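## Task

Take the removable shelf to the height of the wall rack level that carries blue labels and slide it all the way in. Every bottle must finish upright on that shelf, and it must stay that way without the robot holding anything. Release the shelf and pull the grippers away at the end.

## Robot and tools

Robot: two arms, left_arm and right_arm, each with a parallel two-finger gripper, working over a table. The arm names do not tell you which side of a picture they appear on. Cameras: cam_high, cam_low, cam_left_wrist, cam_right_wrist, each 896x504; a calibration (intrinsics K, distortion, T_world_to_cam) is supplied, and results with pictures list any camera whose numbers changed. Expect small calibration errors of a few millimetres and degrees.

Frame: one scene frame for everything. Origin on the table top midway between the arms, +z up, +x outward over the table, left_arm toward +y. Positions in metres, orientations as quaternions written w first (qw, qx, qy, qz). Reported hand positions can be a bit off, worse at long reach. Gripper axes: fingers point along its own +z, and they open and close along its own y. The reported end_effector_position is the spot between the pads when closed, about 2 cm short of the fingertips; closing pushes the tips roughly 10 mm further along +z.

Command row (used by every motion tool): exactly 16 numbers, always covering both arms even if one stays still. Order: left_arm x, y, z, qw, qx, qy, qz, opening, then right_arm in the same 8-number order. x, y, z and the quaternion are an absolute target pose for that gripper in the scene frame, not an offset. Opening runs from -1 (closed) to +1 (fully open, 0.084 m). A target further than 0.6 m from the arm's last reported position along any of that gripper's axes gets the call refused, and nothing is sent. To keep an arm still, resend the exact pose from the last result taken before it should stay, plus its desired opening; to hold an orientation, repeat the same target quaternion in every row rather than copying a drifted reported one.

Tools:
- execute_actions {actions: [...], pictures: optional bool}. The list holds zero or one item. Empty list: just report the state. An action item {rows: [[16 numbers], ...], steps: n} runs up to 15 control steps of 1/30 s each (default 15); each row covers one step and the final row repeats if rows run out. A wait item {steps: n} with no rows sends nothing and returns once n steps (up to 300) have passed since the previous result, your thinking time included.
- move {target: one 16-number row, speed: m/s from 0.002 to 0.5, default 0.25; rotation capped at twice that in rad/s}. Each gripper travels in a straight line toward its pose, both arms finishing together, lasting 0.5 to 10 s (cut off at 10 s). Grippers rotate the short way. The opening is applied at the start. Paths ignore obstacles and the other arm, and a gripper may lag, wander or overshoot the speed, especially with a nearly straight arm. Faster contact hits harder; aiming beyond the contact point presses harder.
- wait {seconds: 0 to 10}: lets the simulation run with no new command.
- zoom_image {camera, region: [x0, y0, x1, y1] pixels, top-left origin, at most 504x504}: a closer look at the latest image.


Low-level limits: each step the commanded pose is clamped to within 70 mm and 16 degrees of the measured pose, then solved by damped inverse kinematics, favouring position over orientation. After an action ends, an arm continues only to its last clamped pose, so large motions need several calls; check the result and send the remainder. The simulation keeps running while you think. Joint ranges and per-joint load limits (waist and shoulder 47.5, elbow and forearm roll 28.5, wrist pitch and wrist roll 19 N m) apply, including any carried weight.

Results: a state line per arm with gripper position, quaternion and velocities; grip_measured (finger opening on the command scale); joint positions and torque readings (offset and noisy, nonzero in free air); a Hand target line showing where each gripper is currently being driven. HELD marks steps where a row, or part of it, was blocked; a pose unreachable line names the arm whose command the clearance check altered. A move adds a move: line: done, off_target, moving, held (last step blocked) or fault, plus limits such as paced (pose clipped) or held (some steps blocked; afterwards the arm may jump faster than the speed), and each gripper's distance to its pose. If only one arm is named, the other finished fine.

Gripping: to hold something, command an opening well below grip_measured; lower means a firmer squeeze (about 24 N per pad at most). Sending grip_measured back still presses lightly on parts up to about 6 cm wide. Closing fast can squeeze too hard.

Hazards to avoid: knocking anything off the table (fails the task), dropping or tipping bottles, slamming, shoving hard, and arms colliding or pressing on each other. Contact torque reaching a load limit triggers a TORQUE FAULT: the arm backs off and freezes for 10 s. Sustained holding heats motors; MOTOR HOT appears from 65 °C and at 80 °C an OVER-TEMPERATURE FAULT brakes the arm until cooled. Random brief tugs on held parts or pushes on loose objects may occur. Before finishing, the shelf must be released with everything resting on its own, grippers backed away.

Each tool is called after "Emit:" as name([rows], argument=value, ...), one row to a line, values as JSON.

## Session

I'll start by looking at the scene.

Emit:
execute_actions(actions=[])

Scene clock: 0.00 s of 6000.00 s.
left_arm: end_effector_position=(+0.3579, +0.3607, +0.2502) grip_measured=+1.00 end_effector_quat_wxyz=(-0.001, +0.998, -0.067, +0.000) end_effector_velocity=(-0.000, +0.000, -0.000) end_effector_angular_velocity=(+0.001, +0.000, -0.000) | right_arm: end_effector_position=(+0.4481, -0.2615, +0.2505) grip_measured=+1.00 end_effector_quat_wxyz=(+0.001, +0.998, +0.061, -0.000) end_effector_velocity=(-0.000, -0.000, -0.001) end_effector_angular_velocity=(-0.000, +0.002, -0.002)
Joint positions: left_arm=[-0.002 -0.267 -0.927  0.002  1.194  0.002  0.084] | right_arm=[-0.003 -0.266 -0.93  -0.001  1.196 -0.     0.084]
Joint velocities: left_arm=[-0.    -0.     0.001  0.001 -0.    -0.    -0.   ] | right_arm=[-0.001  0.002  0.     0.    -0.     0.001  0.   ]
Joint torques (N m, as the arm reports them, + toward a larger angle): no reading
Hand target (left_arm): +0.358, +0.361, +0.250; -0.001, +0.998, -0.067, +0.000
Hand target (right_arm): +0.448, -0.261, +0.251; +0.001, +0.998, +0.061, -0.000

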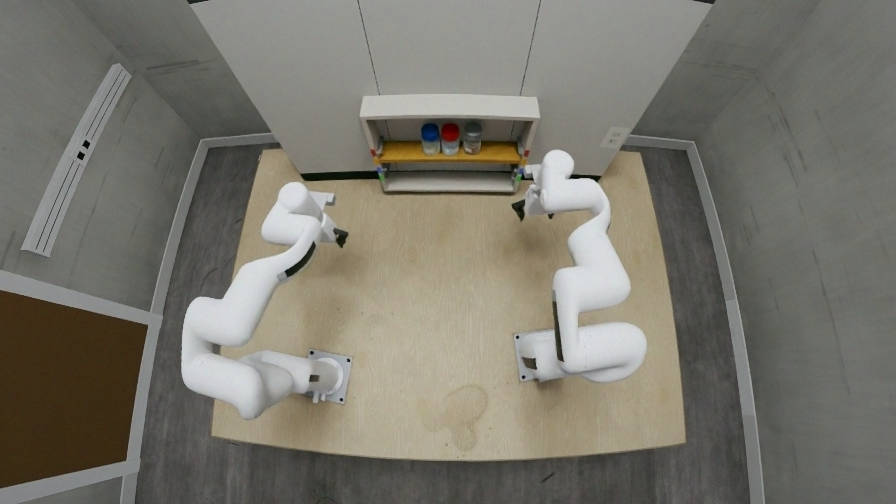

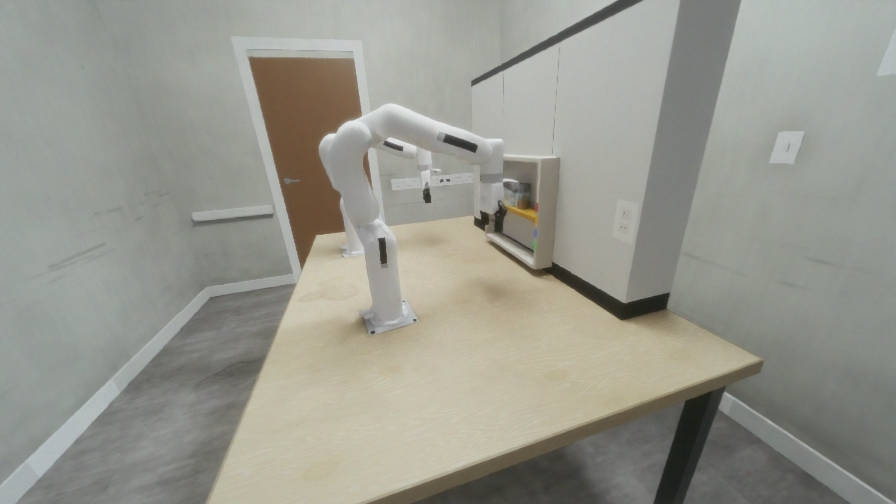

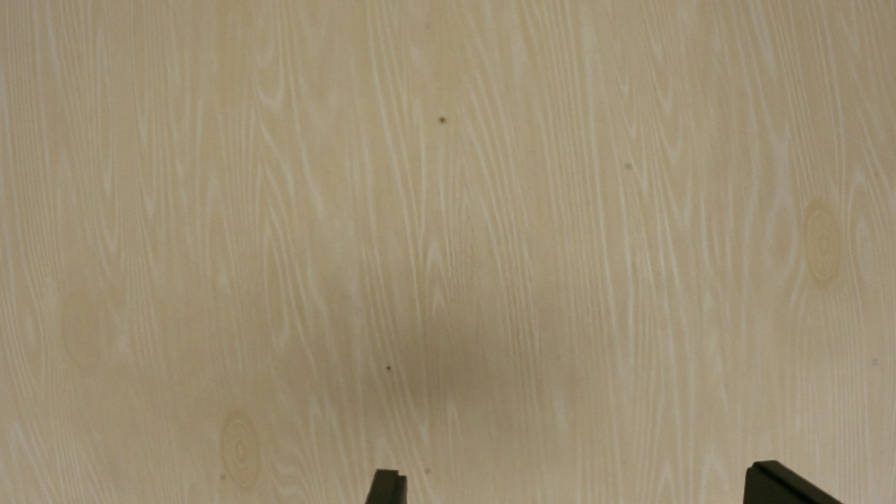

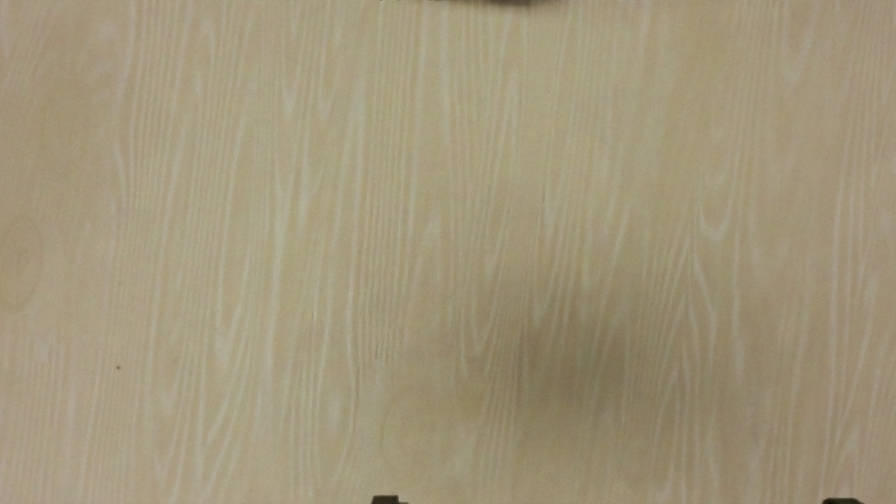

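Emit:
zoom_image(camera="cam_high", region=[350, 85, 550, 205])

Emit:
zoom_image(camera="cam_low", region=[460, 140, 580, 280])

Region (350, 85, 550, 205) of cam_high's 896x504 image, scaled by 2.520, with more detail than that image has; it fills the top 302 rows of this view, and the rest is white.

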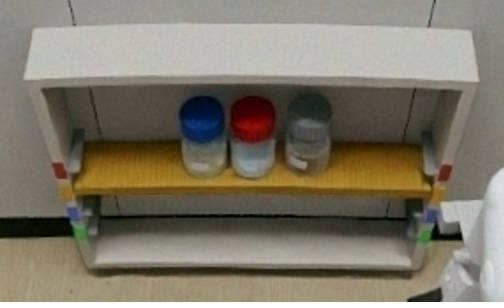

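Region (460, 140, 580, 280) of cam_low's 896x504 image, scaled by 3.600, with more detail than that image has; it fills the left 432 columns of this view, and the rest is white.

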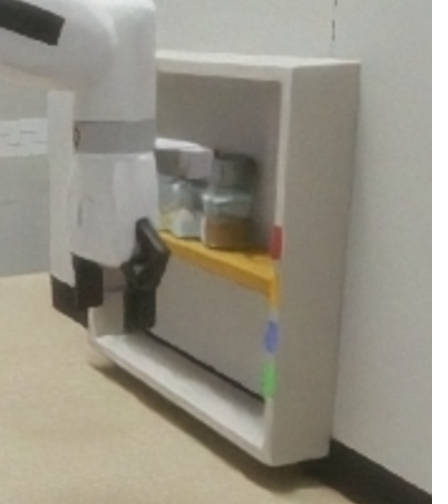

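Emit:
move(target=[0.47, 0.345, 0.30, 0.047, 0.7055, -0.047, 0.7055, 1, 0.54, -0.25, 0.30, -0.043, 0.706, 0.043, 0.706, 1], speed=0.4)

Scene clock: 11.83 s of 6000.00 s.
left_arm: end_effector_position=(+0.4700, +0.3436, +0.3003) grip_measured=+1.00 end_effector_quat_wxyz=(+0.047, +0.706, -0.047, +0.705) end_effector_velocity=(+0.001, -0.001, +0.000) end_effector_angular_velocity=(-0.000, -0.009, -0.001) | right_arm: end_effector_position=(+0.5407, -0.2497, +0.2997) grip_measured=+1.00 end_effector_quat_wxyz=(-0.043, +0.706, +0.043, +0.706) end_effector_velocity=(+0.001, +0.000, +0.000) end_effector_angular_velocity=(+0.002, -0.011, +0.000)
Joint positions: left_arm=[-0.008  0.177 -0.423 -0.004 -1.324  0.002  0.084] | right_arm=[-0.003  0.137 -0.355 -0.002 -1.352  0.001  0.084]
Joint velocities: left_arm=[-0.001  0.011 -0.007  0.001 -0.013  0.001 -0.   ] | right_arm=[ 0.     0.015 -0.008 -0.    -0.018  0.001 -0.   ]
Joint torques (N m, as the arm reports them, + toward a larger angle): left_arm=[ -1.09 -15.39 -10.49  -0.44  -2.12  -0.25] | right_arm=[ -1.17 -16.3   -7.73   1.4   -1.76  -0.14]
Hand target (left_arm): +0.470, +0.344, +0.300; +0.047, +0.706, -0.047, +0.706
Hand target (right_arm): +0.541, -0.250, +0.300; -0.043, +0.706, +0.043, +0.706
Off the commanded pose (left_arm): 0.001 m, 0 deg.
Off the commanded pose (right_arm): 0.001 m, 0 deg.
After step 90, 6.00 s passed at rest.
move: done
camera_calibration (this result's frames):
cam_left_wrist: T_world_to_cam=[[-0.130616, -0.991394, 0.00879005, 0.424605], [0.00306068, -0.00926917, -0.999952, 0.371292], [0.991428, -0.130582, 0.00424503, -0.289787], [0, 0, 0, 1]] pos_world=[0.341627, 0.386551, 0.368772]
cam_right_wrist: T_world_to_cam=[[0.136417, -0.990584, 0.011568, -0.292469], [-0.0147588, -0.0137081, -0.999797, 0.37178], [0.990542, 0.136218, -0.0164898, -0.365066], [0, 0, 0, 1]] pos_world=[0.406997, -0.23489, 0.369068]

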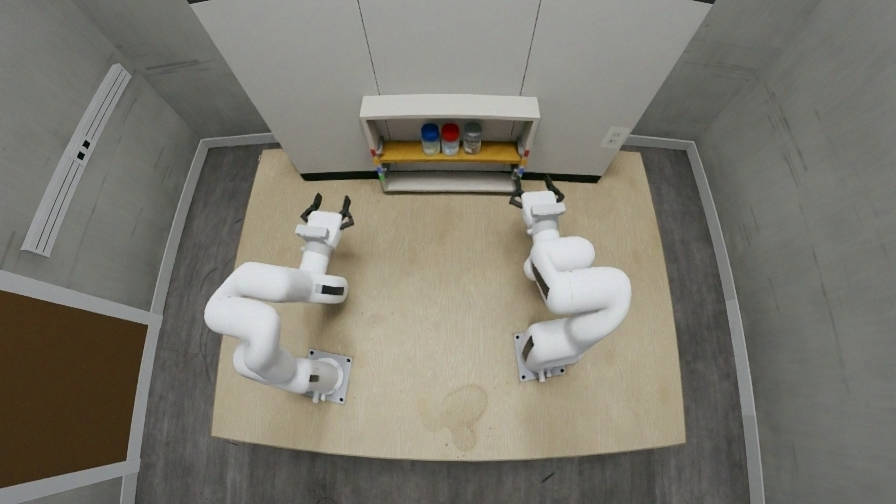

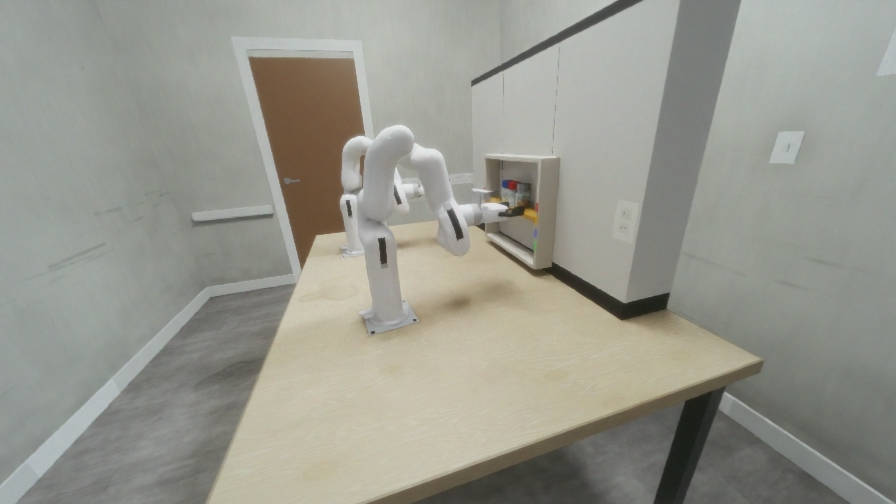

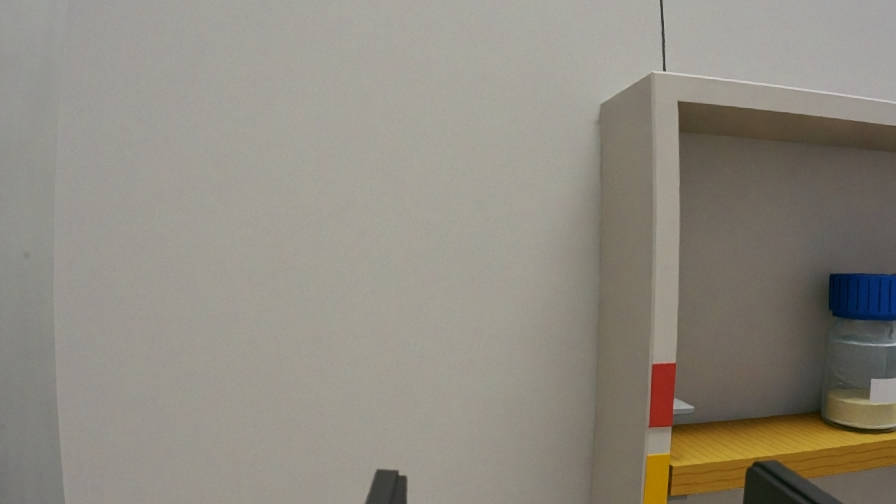

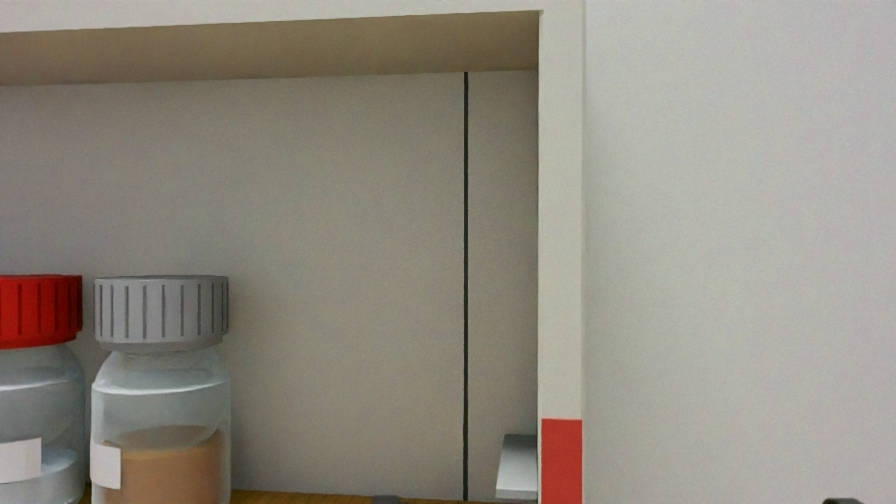

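Emit:
move(target=[0.46, 0.13, 0.17, 0, 0.7071, 0, 0.7071, 1, 0.52, -0.17, 0.17, 0, 0.7071, 0, 0.7071, 1], speed=0.3)

Scene clock: 14.13 s of 6000.00 s.
left_arm: end_effector_position=(+0.4598, +0.1304, +0.1704) grip_measured=+1.00 end_effector_quat_wxyz=(+0.001, +0.707, +0.000, +0.707) end_effector_velocity=(+0.001, -0.003, -0.002) end_effector_angular_velocity=(+0.003, -0.002, +0.006) | right_arm: end_effector_position=(+0.5204, -0.1699, +0.1700) grip_measured=+1.00 end_effector_quat_wxyz=(-0.000, +0.708, -0.001, +0.706) end_effector_velocity=(+0.000, +0.001, -0.001) end_effector_angular_velocity=(-0.001, +0.001, -0.002)
Joint positions: left_arm=[-0.741  0.832 -1.006 -0.876 -1.458  0.132  0.084] | right_arm=[ 0.429  0.722 -0.577  0.558 -1.69   0.078  0.084]
Joint velocities: left_arm=[-0.007  0.012 -0.019 -0.013  0.001  0.01  -0.   ] | right_arm=[ 0.004  0.004 -0.004  0.006  0.001  0.     0.   ]
Joint torques (N m, as the arm reports them, + toward a larger angle): left_arm=[ -1.11 -23.89  -8.63  -0.08  -2.1   -0.15] | right_arm=[ -0.88 -21.47  -3.78   1.7   -1.84  -0.02]
Hand target (left_arm): +0.460, +0.130, +0.170; +0.000, +0.707, +0.000, +0.707
Hand target (right_arm): +0.520, -0.170, +0.170; -0.000, +0.708, -0.001, +0.706
Off the commanded pose (left_arm): 0.001 m, 0 deg.
Off the commanded pose (right_arm): 0.000 m, 0 deg.
joint sent to its limit (right arm) — the command would take joint 5 (wrist pitch) past its lower limit, so that joint was sent only as far as its limit.
move: done
camera_calibration (this result's frames):
cam_left_wrist: T_world_to_cam=[[0.000534497, -0.999945, 0.010506, 0.153518], [0.00395741, -0.0105038, -0.999937, 0.239228], [0.999992, 0.000576039, 0.00395157, -0.327982], [0, 0, 0, 1]] pos_world=[0.32695, 0.156211, 0.238896]
cam_right_wrist: T_world_to_cam=[[0.0133956, -0.999853, 0.0107446, -0.146638], [-0.0193197, -0.0110024, -0.999753, 0.245737], [0.999724, 0.0131847, -0.0194643, -0.383198], [0, 0, 0, 1]] pos_world=[0.389804, -0.13886, 0.239793]

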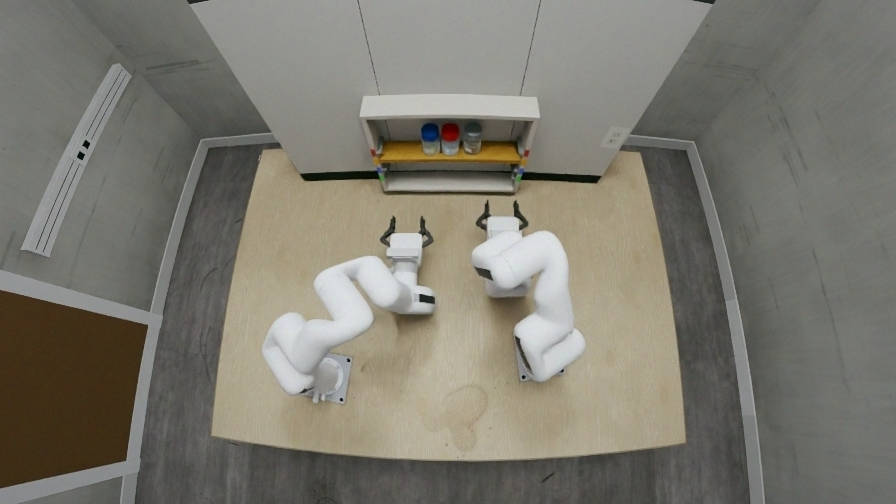

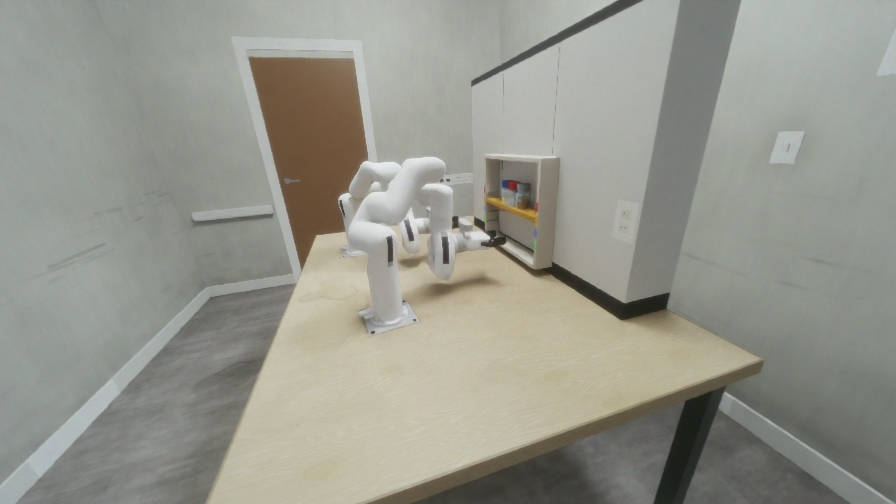

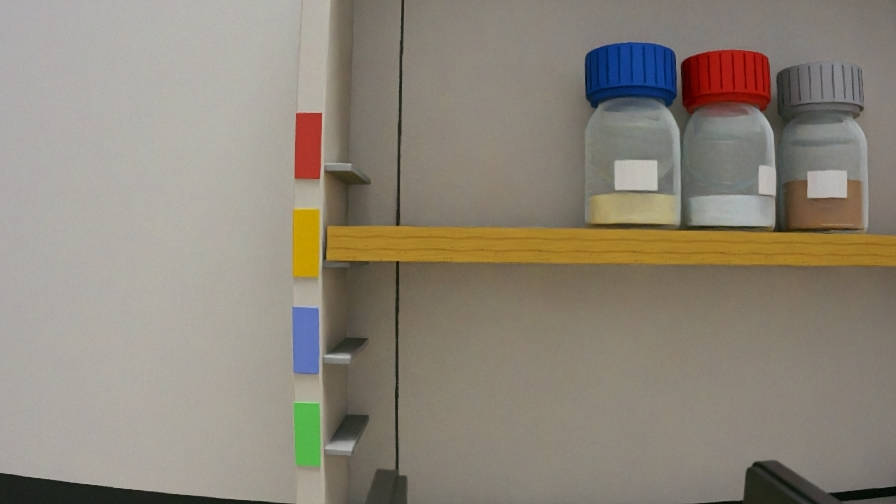

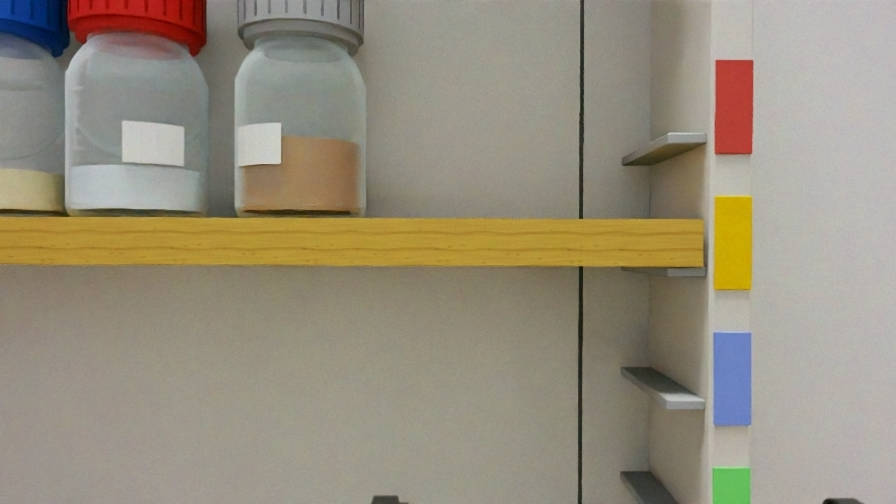

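Emit:
move(target=[0.59, 0.14, 0.241, 0.5, 0.5, 0.5, 0.5, 0.3, 0.59, -0.16, 0.239, -0.5, 0.5, -0.5, 0.5, 0.3], speed=0.4)

Scene clock: 26.33 s of 6000.00 s.
left_arm: end_effector_position=(+0.5898, +0.1397, +0.2411) grip_measured=+0.29 end_effector_quat_wxyz=(+0.500, +0.500, +0.500, +0.501) end_effector_velocity=(+0.001, -0.001, +0.001) end_effector_angular_velocity=(-0.011, -0.003, -0.003) | right_arm: end_effector_position=(+0.5899, -0.1601, +0.2391) grip_measured=+0.29 end_effector_quat_wxyz=(+0.500, -0.500, +0.500, -0.500) end_effector_velocity=(+0.001, +0.001, +0.000) end_effector_angular_velocity=(+0.010, -0.000, +0.003)
Joint positions: left_arm=[-0.542  0.8   -1.327 -0.742 -1.166 -1.223  0.056] | right_arm=[ 0.374  0.525 -0.706  0.504 -1.412  1.482  0.056]
Joint velocities: left_arm=[ 0.001  0.001 -0.003  0.005 -0.    -0.012 -0.   ] | right_arm=[-0.    -0.    -0.002 -0.004  0.002  0.01  -0.   ]
Joint torques (N m, as the arm reports them, + toward a larger angle): left_arm=[ -1.43 -27.53 -13.64   0.13  -1.96  -0.28] | right_arm=[ -0.39 -23.49  -6.86   1.2   -1.99  -0.09]
Hand target (left_arm): +0.590, +0.140, +0.241; +0.500, +0.500, +0.500, +0.500
Hand target (right_arm): +0.590, -0.160, +0.239; +0.500, -0.500, +0.500, -0.500
Off the commanded pose (left_arm): 0.000 m, 0 deg.
Off the commanded pose (right_arm): 0.000 m, 0 deg.
After step 90, 6.63 s passed at rest.
move: done
camera_calibration (this result's frames):
cam_left_wrist: T_world_to_cam=[[0.00103908, 0.00743819, 0.999972, -0.217568], [0.00477903, -0.999961, 0.00743314, 0.204302], [0.999988, 0.00477117, -0.00107459, -0.457639], [0, 0, 0, 1]] pos_world=[0.456884, 0.208096, 0.215551]
cam_right_wrist: T_world_to_cam=[[0.0146324, -0.0137474, -0.999798, 0.260291], [-0.0160635, 0.999773, -0.0139821, 0.240448], [0.999764, 0.0162649, 0.0144082, -0.459089], [0, 0, 0, 1]] pos_world=[0.459034, -0.229348, 0.270216]

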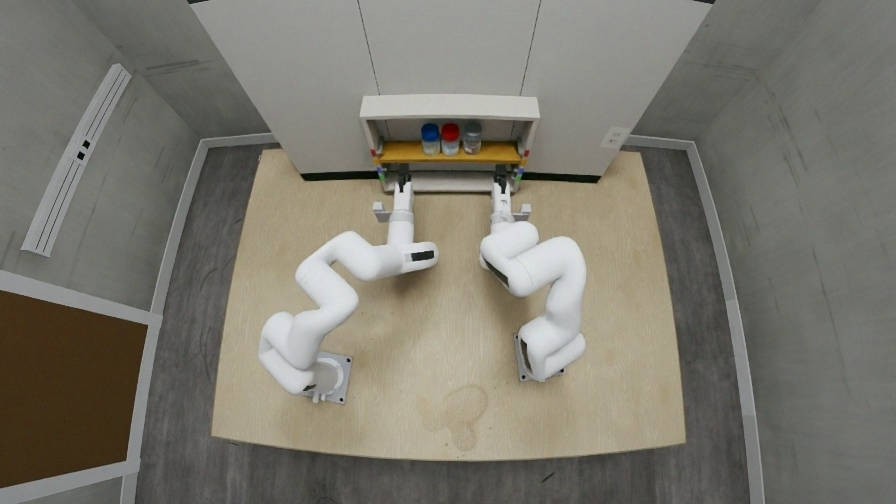

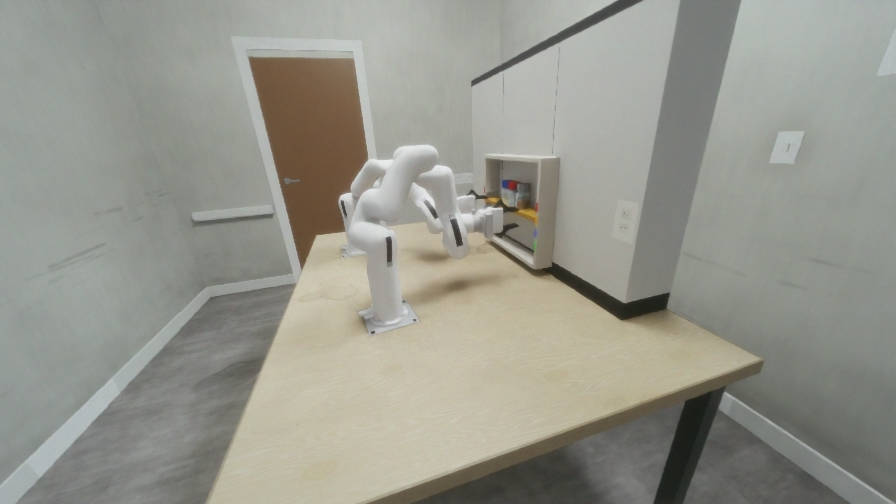

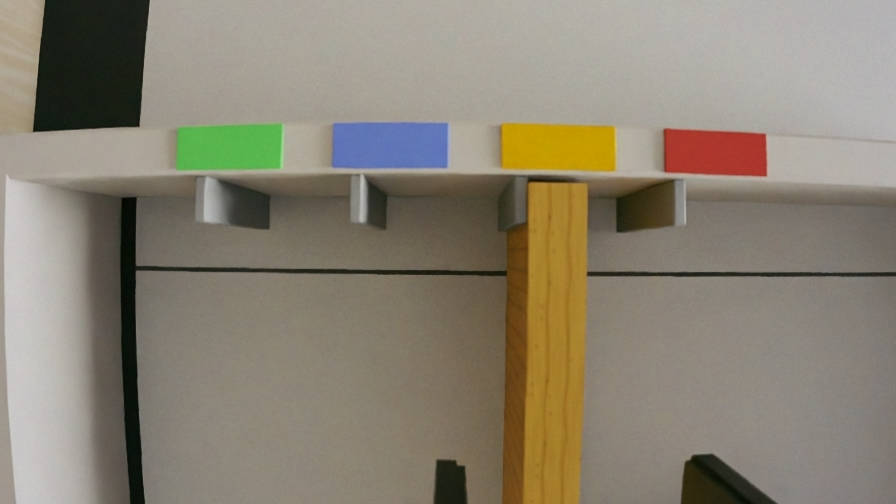

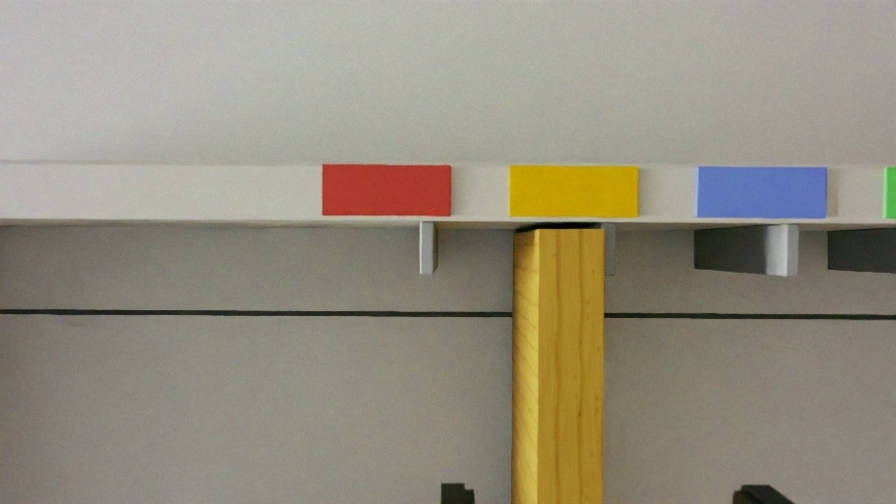

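Emit:
move(target=[0.675, 0.14, 0.243, 0.5, 0.5, 0.5, 0.5, 0.3, 0.675, -0.16, 0.2385, -0.5, 0.5, -0.5, 0.5, 0.3], speed=0.1)

Scene clock: 33.67 s of 6000.00 s.
left_arm: end_effector_position=(+0.6748, +0.1397, +0.2432) grip_measured=+0.29 end_effector_quat_wxyz=(+0.500, +0.500, +0.500, +0.500) end_effector_velocity=(+0.003, +0.001, +0.001) end_effector_angular_velocity=(+0.000, -0.002, +0.005) | right_arm: end_effector_position=(+0.6748, -0.1602, +0.2386) grip_measured=+0.29 end_effector_quat_wxyz=(+0.500, -0.500, +0.500, -0.500) end_effector_velocity=(+0.002, +0.000, +0.000) end_effector_angular_velocity=(+0.000, -0.000, -0.000)
Joint positions: left_arm=[-0.458  0.991 -1.723 -0.728 -0.98  -1.11   0.056] | right_arm=[ 0.282  0.657 -1.002  0.428 -1.255  1.43   0.056]
Joint velocities: left_arm=[ 0.002  0.009 -0.019 -0.008  0.004  0.01  -0.   ] | right_arm=[-0.001  0.003 -0.007 -0.     0.003 -0.001 -0.   ]
Joint torques (N m, as the arm reports them, + toward a larger angle): left_arm=[ -1.26 -31.33 -15.92   0.43  -1.93  -0.18] | right_arm=[ -0.73 -28.28  -8.37   0.89  -2.08  -0.16]
Hand target (left_arm): +0.675, +0.140, +0.243; +0.500, +0.500, +0.500, +0.500
Hand target (right_arm): +0.675, -0.160, +0.239; +0.500, -0.500, +0.500, -0.500
Off the commanded pose (left_arm): 0.000 m, 0 deg.
Off the commanded pose (right_arm): 0.000 m, 0 deg.
After step 90, 2.93 s passed at rest.
move: done
camera_calibration (this result's frames):
cam_left_wrist: T_world_to_cam=[[0.0010871, 0.00894155, 0.999959, -0.220007], [0.00429169, -0.999951, 0.0089368, 0.203914], [0.99999, 0.0042818, -0.00112542, -0.542528], [0, 0, 0, 1]] pos_world=[0.541886, 0.208194, 0.217565]
cam_right_wrist: T_world_to_cam=[[0.0146825, -0.0126025, -0.999813, 0.258743], [-0.0159451, 0.99979, -0.0128364, 0.241531], [0.999765, 0.0161306, 0.0144785, -0.543988], [0, 0, 0, 1]] pos_world=[0.543912, -0.229445, 0.269671]

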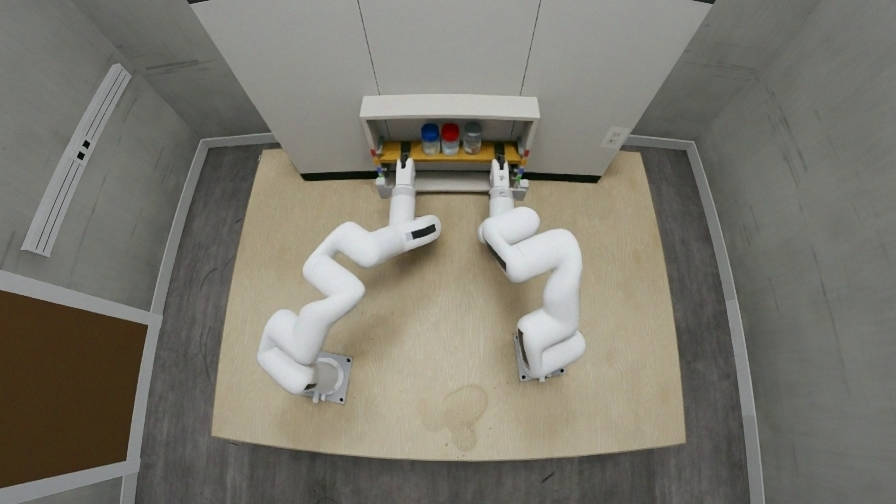

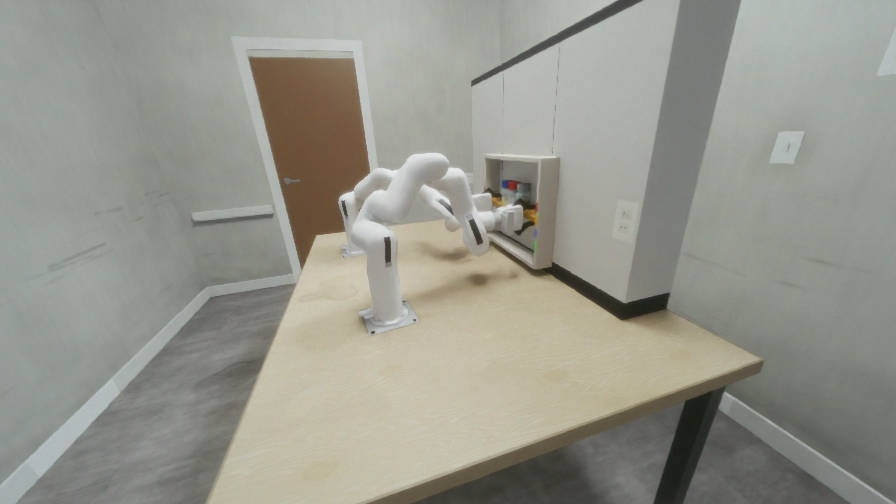

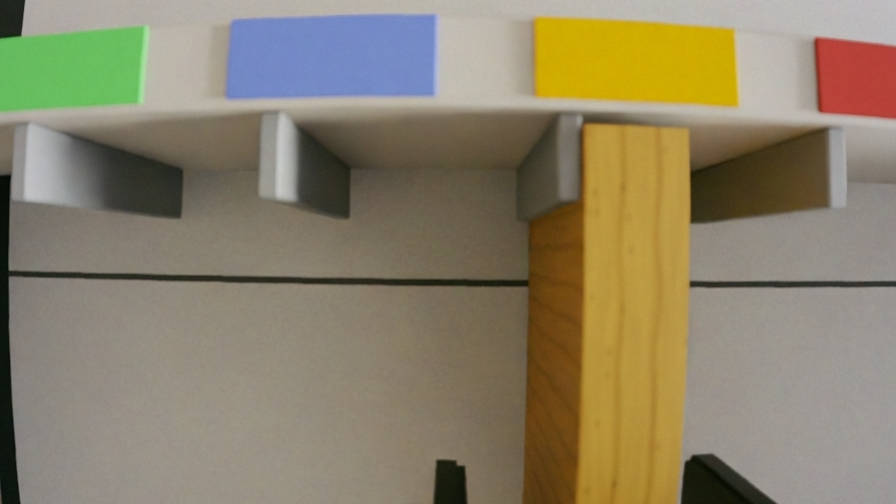

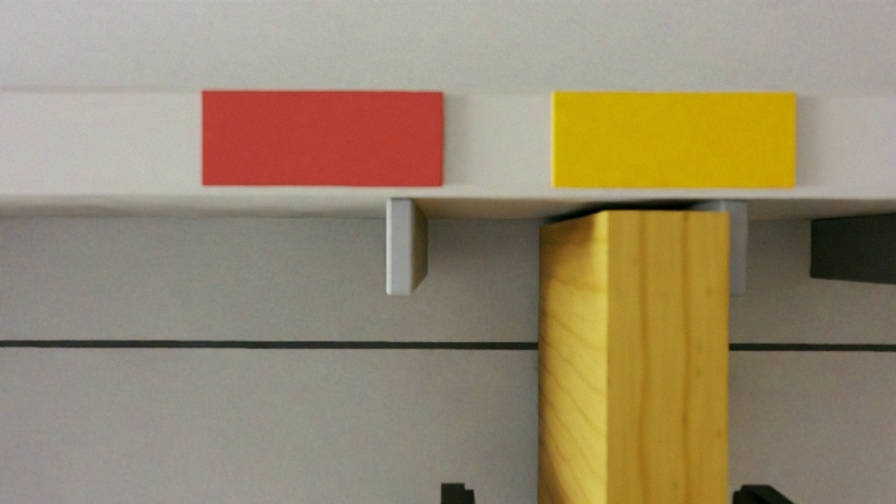

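Emit:
zoom_image(camera="cam_low", region=[470, 170, 560, 250])

Emit:
zoom_image(camera="cam_high", region=[365, 115, 535, 205])

Region (470, 170, 560, 250) of cam_low's 896x504 image, scaled by 5.600, with more detail than that image has.

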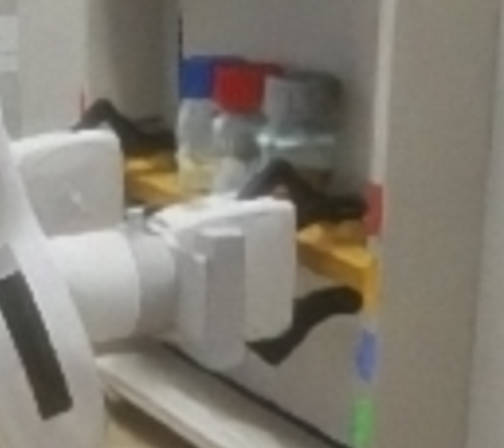

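Region (365, 115, 535, 205) of cam_high's 896x504 image, scaled by 2.965, with more detail than that image has; it fills the top 267 rows of this view, and the rest is white.

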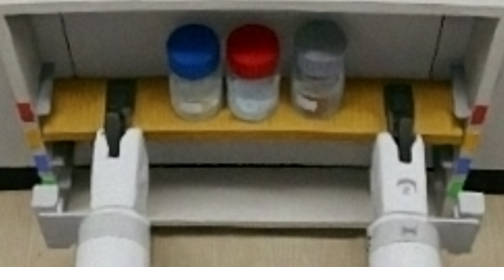

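Emit:
move(target=[0.683, 0.14, 0.2435, 0.5, 0.5, 0.5, 0.5, -0.35, 0.683, -0.16, 0.2385, -0.5, 0.5, -0.5, 0.5, -0.35], speed=0.05)

Scene clock: 37.80 s of 6000.00 s.
left_arm: end_effector_position=(+0.6828, +0.1400, +0.2435) grip_measured=-0.37 end_effector_quat_wxyz=(+0.500, +0.500, +0.500, +0.500) end_effector_velocity=(+0.002, -0.001, +0.000) end_effector_angular_velocity=(-0.001, +0.000, -0.001) | right_arm: end_effector_position=(+0.6828, -0.1600, +0.2385) grip_measured=-0.37 end_effector_quat_wxyz=(+0.500, -0.500, +0.500, -0.500) end_effector_velocity=(+0.001, +0.001, +0.000) end_effector_angular_velocity=(+0.000, -0.001, +0.001)
Joint positions: left_arm=[-0.451  1.013 -1.769 -0.732 -0.959 -1.095  0.028] | right_arm=[ 0.276  0.672 -1.033  0.424 -1.239  1.425  0.028]
Joint velocities: left_arm=[ 0.     0.005 -0.012 -0.002  0.006  0.004 -0.   ] | right_arm=[-0.     0.002 -0.006 -0.001  0.003 -0.001 -0.   ]
Joint torques (N m, as the arm reports them, + toward a larger angle): left_arm=[ -1.39 -31.35 -16.09   0.59  -1.92  -0.18] | right_arm=[ -0.52 -28.58  -8.53   0.83  -1.96  -0.22]
Hand target (left_arm): +0.683, +0.140, +0.244; +0.500, +0.500, +0.500, +0.500
Hand target (right_arm): +0.683, -0.160, +0.239; +0.500, -0.500, +0.500, -0.500
Off the commanded pose (left_arm): 0.000 m, 0 deg.
Off the commanded pose (right_arm): 0.000 m, 0 deg.
After step 90, 0.37 s passed at rest.
move: done
camera_calibration (this result's frames):
cam_left_wrist: T_world_to_cam=[[0.00130045, 0.00927865, 0.999956, -0.220509], [0.00450583, -0.999947, 0.00927271, 0.203912], [0.999989, 0.00449357, -0.00134219, -0.550542], [0, 0, 0, 1]] pos_world=[0.549903, 0.208422, 0.217869]
cam_right_wrist: T_world_to_cam=[[0.0145919, -0.0123011, -0.999818, 0.258613], [-0.015749, 0.999797, -0.0125307, 0.241289], [0.999769, 0.0159289, 0.0143952, -0.552031], [0, 0, 0, 1]] pos_world=[0.551931, -0.229266, 0.269536]

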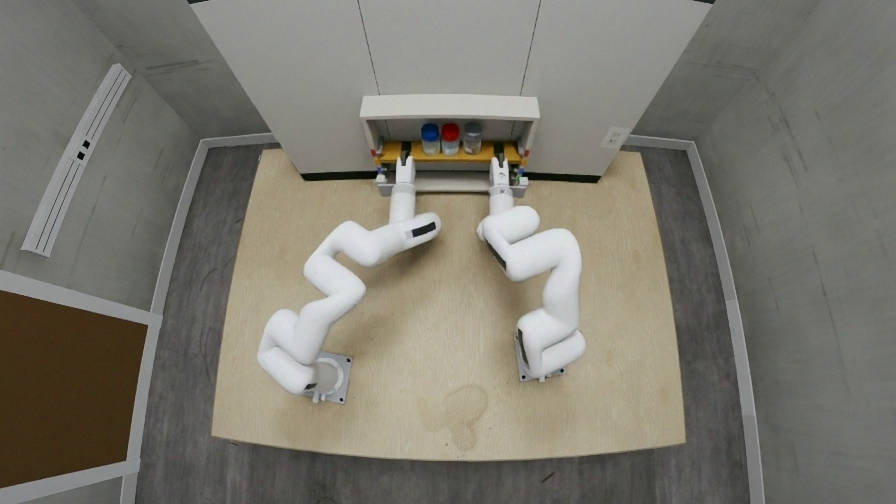

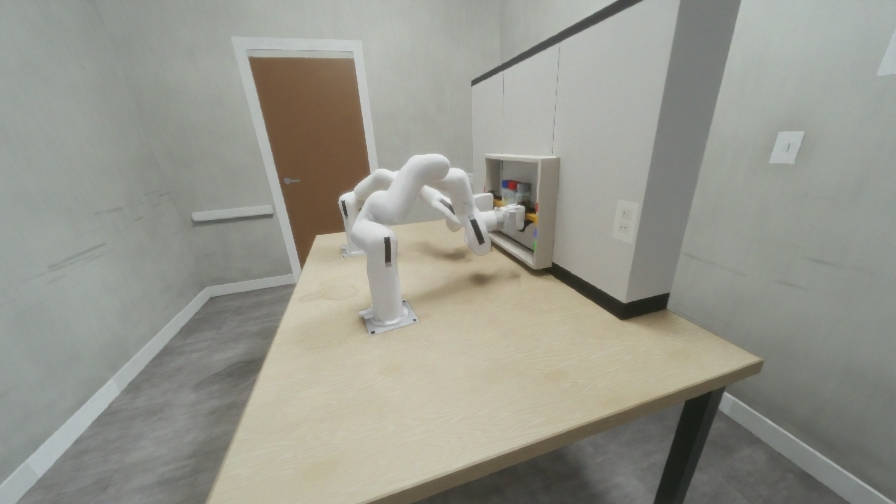

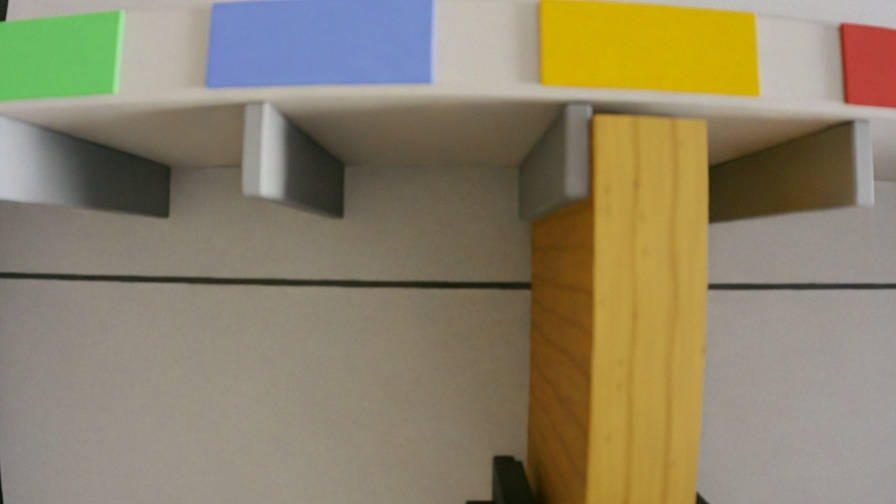

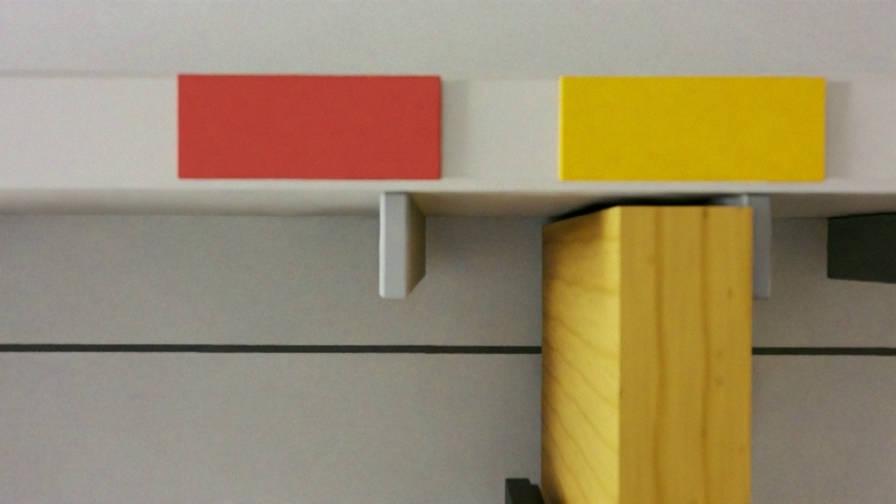

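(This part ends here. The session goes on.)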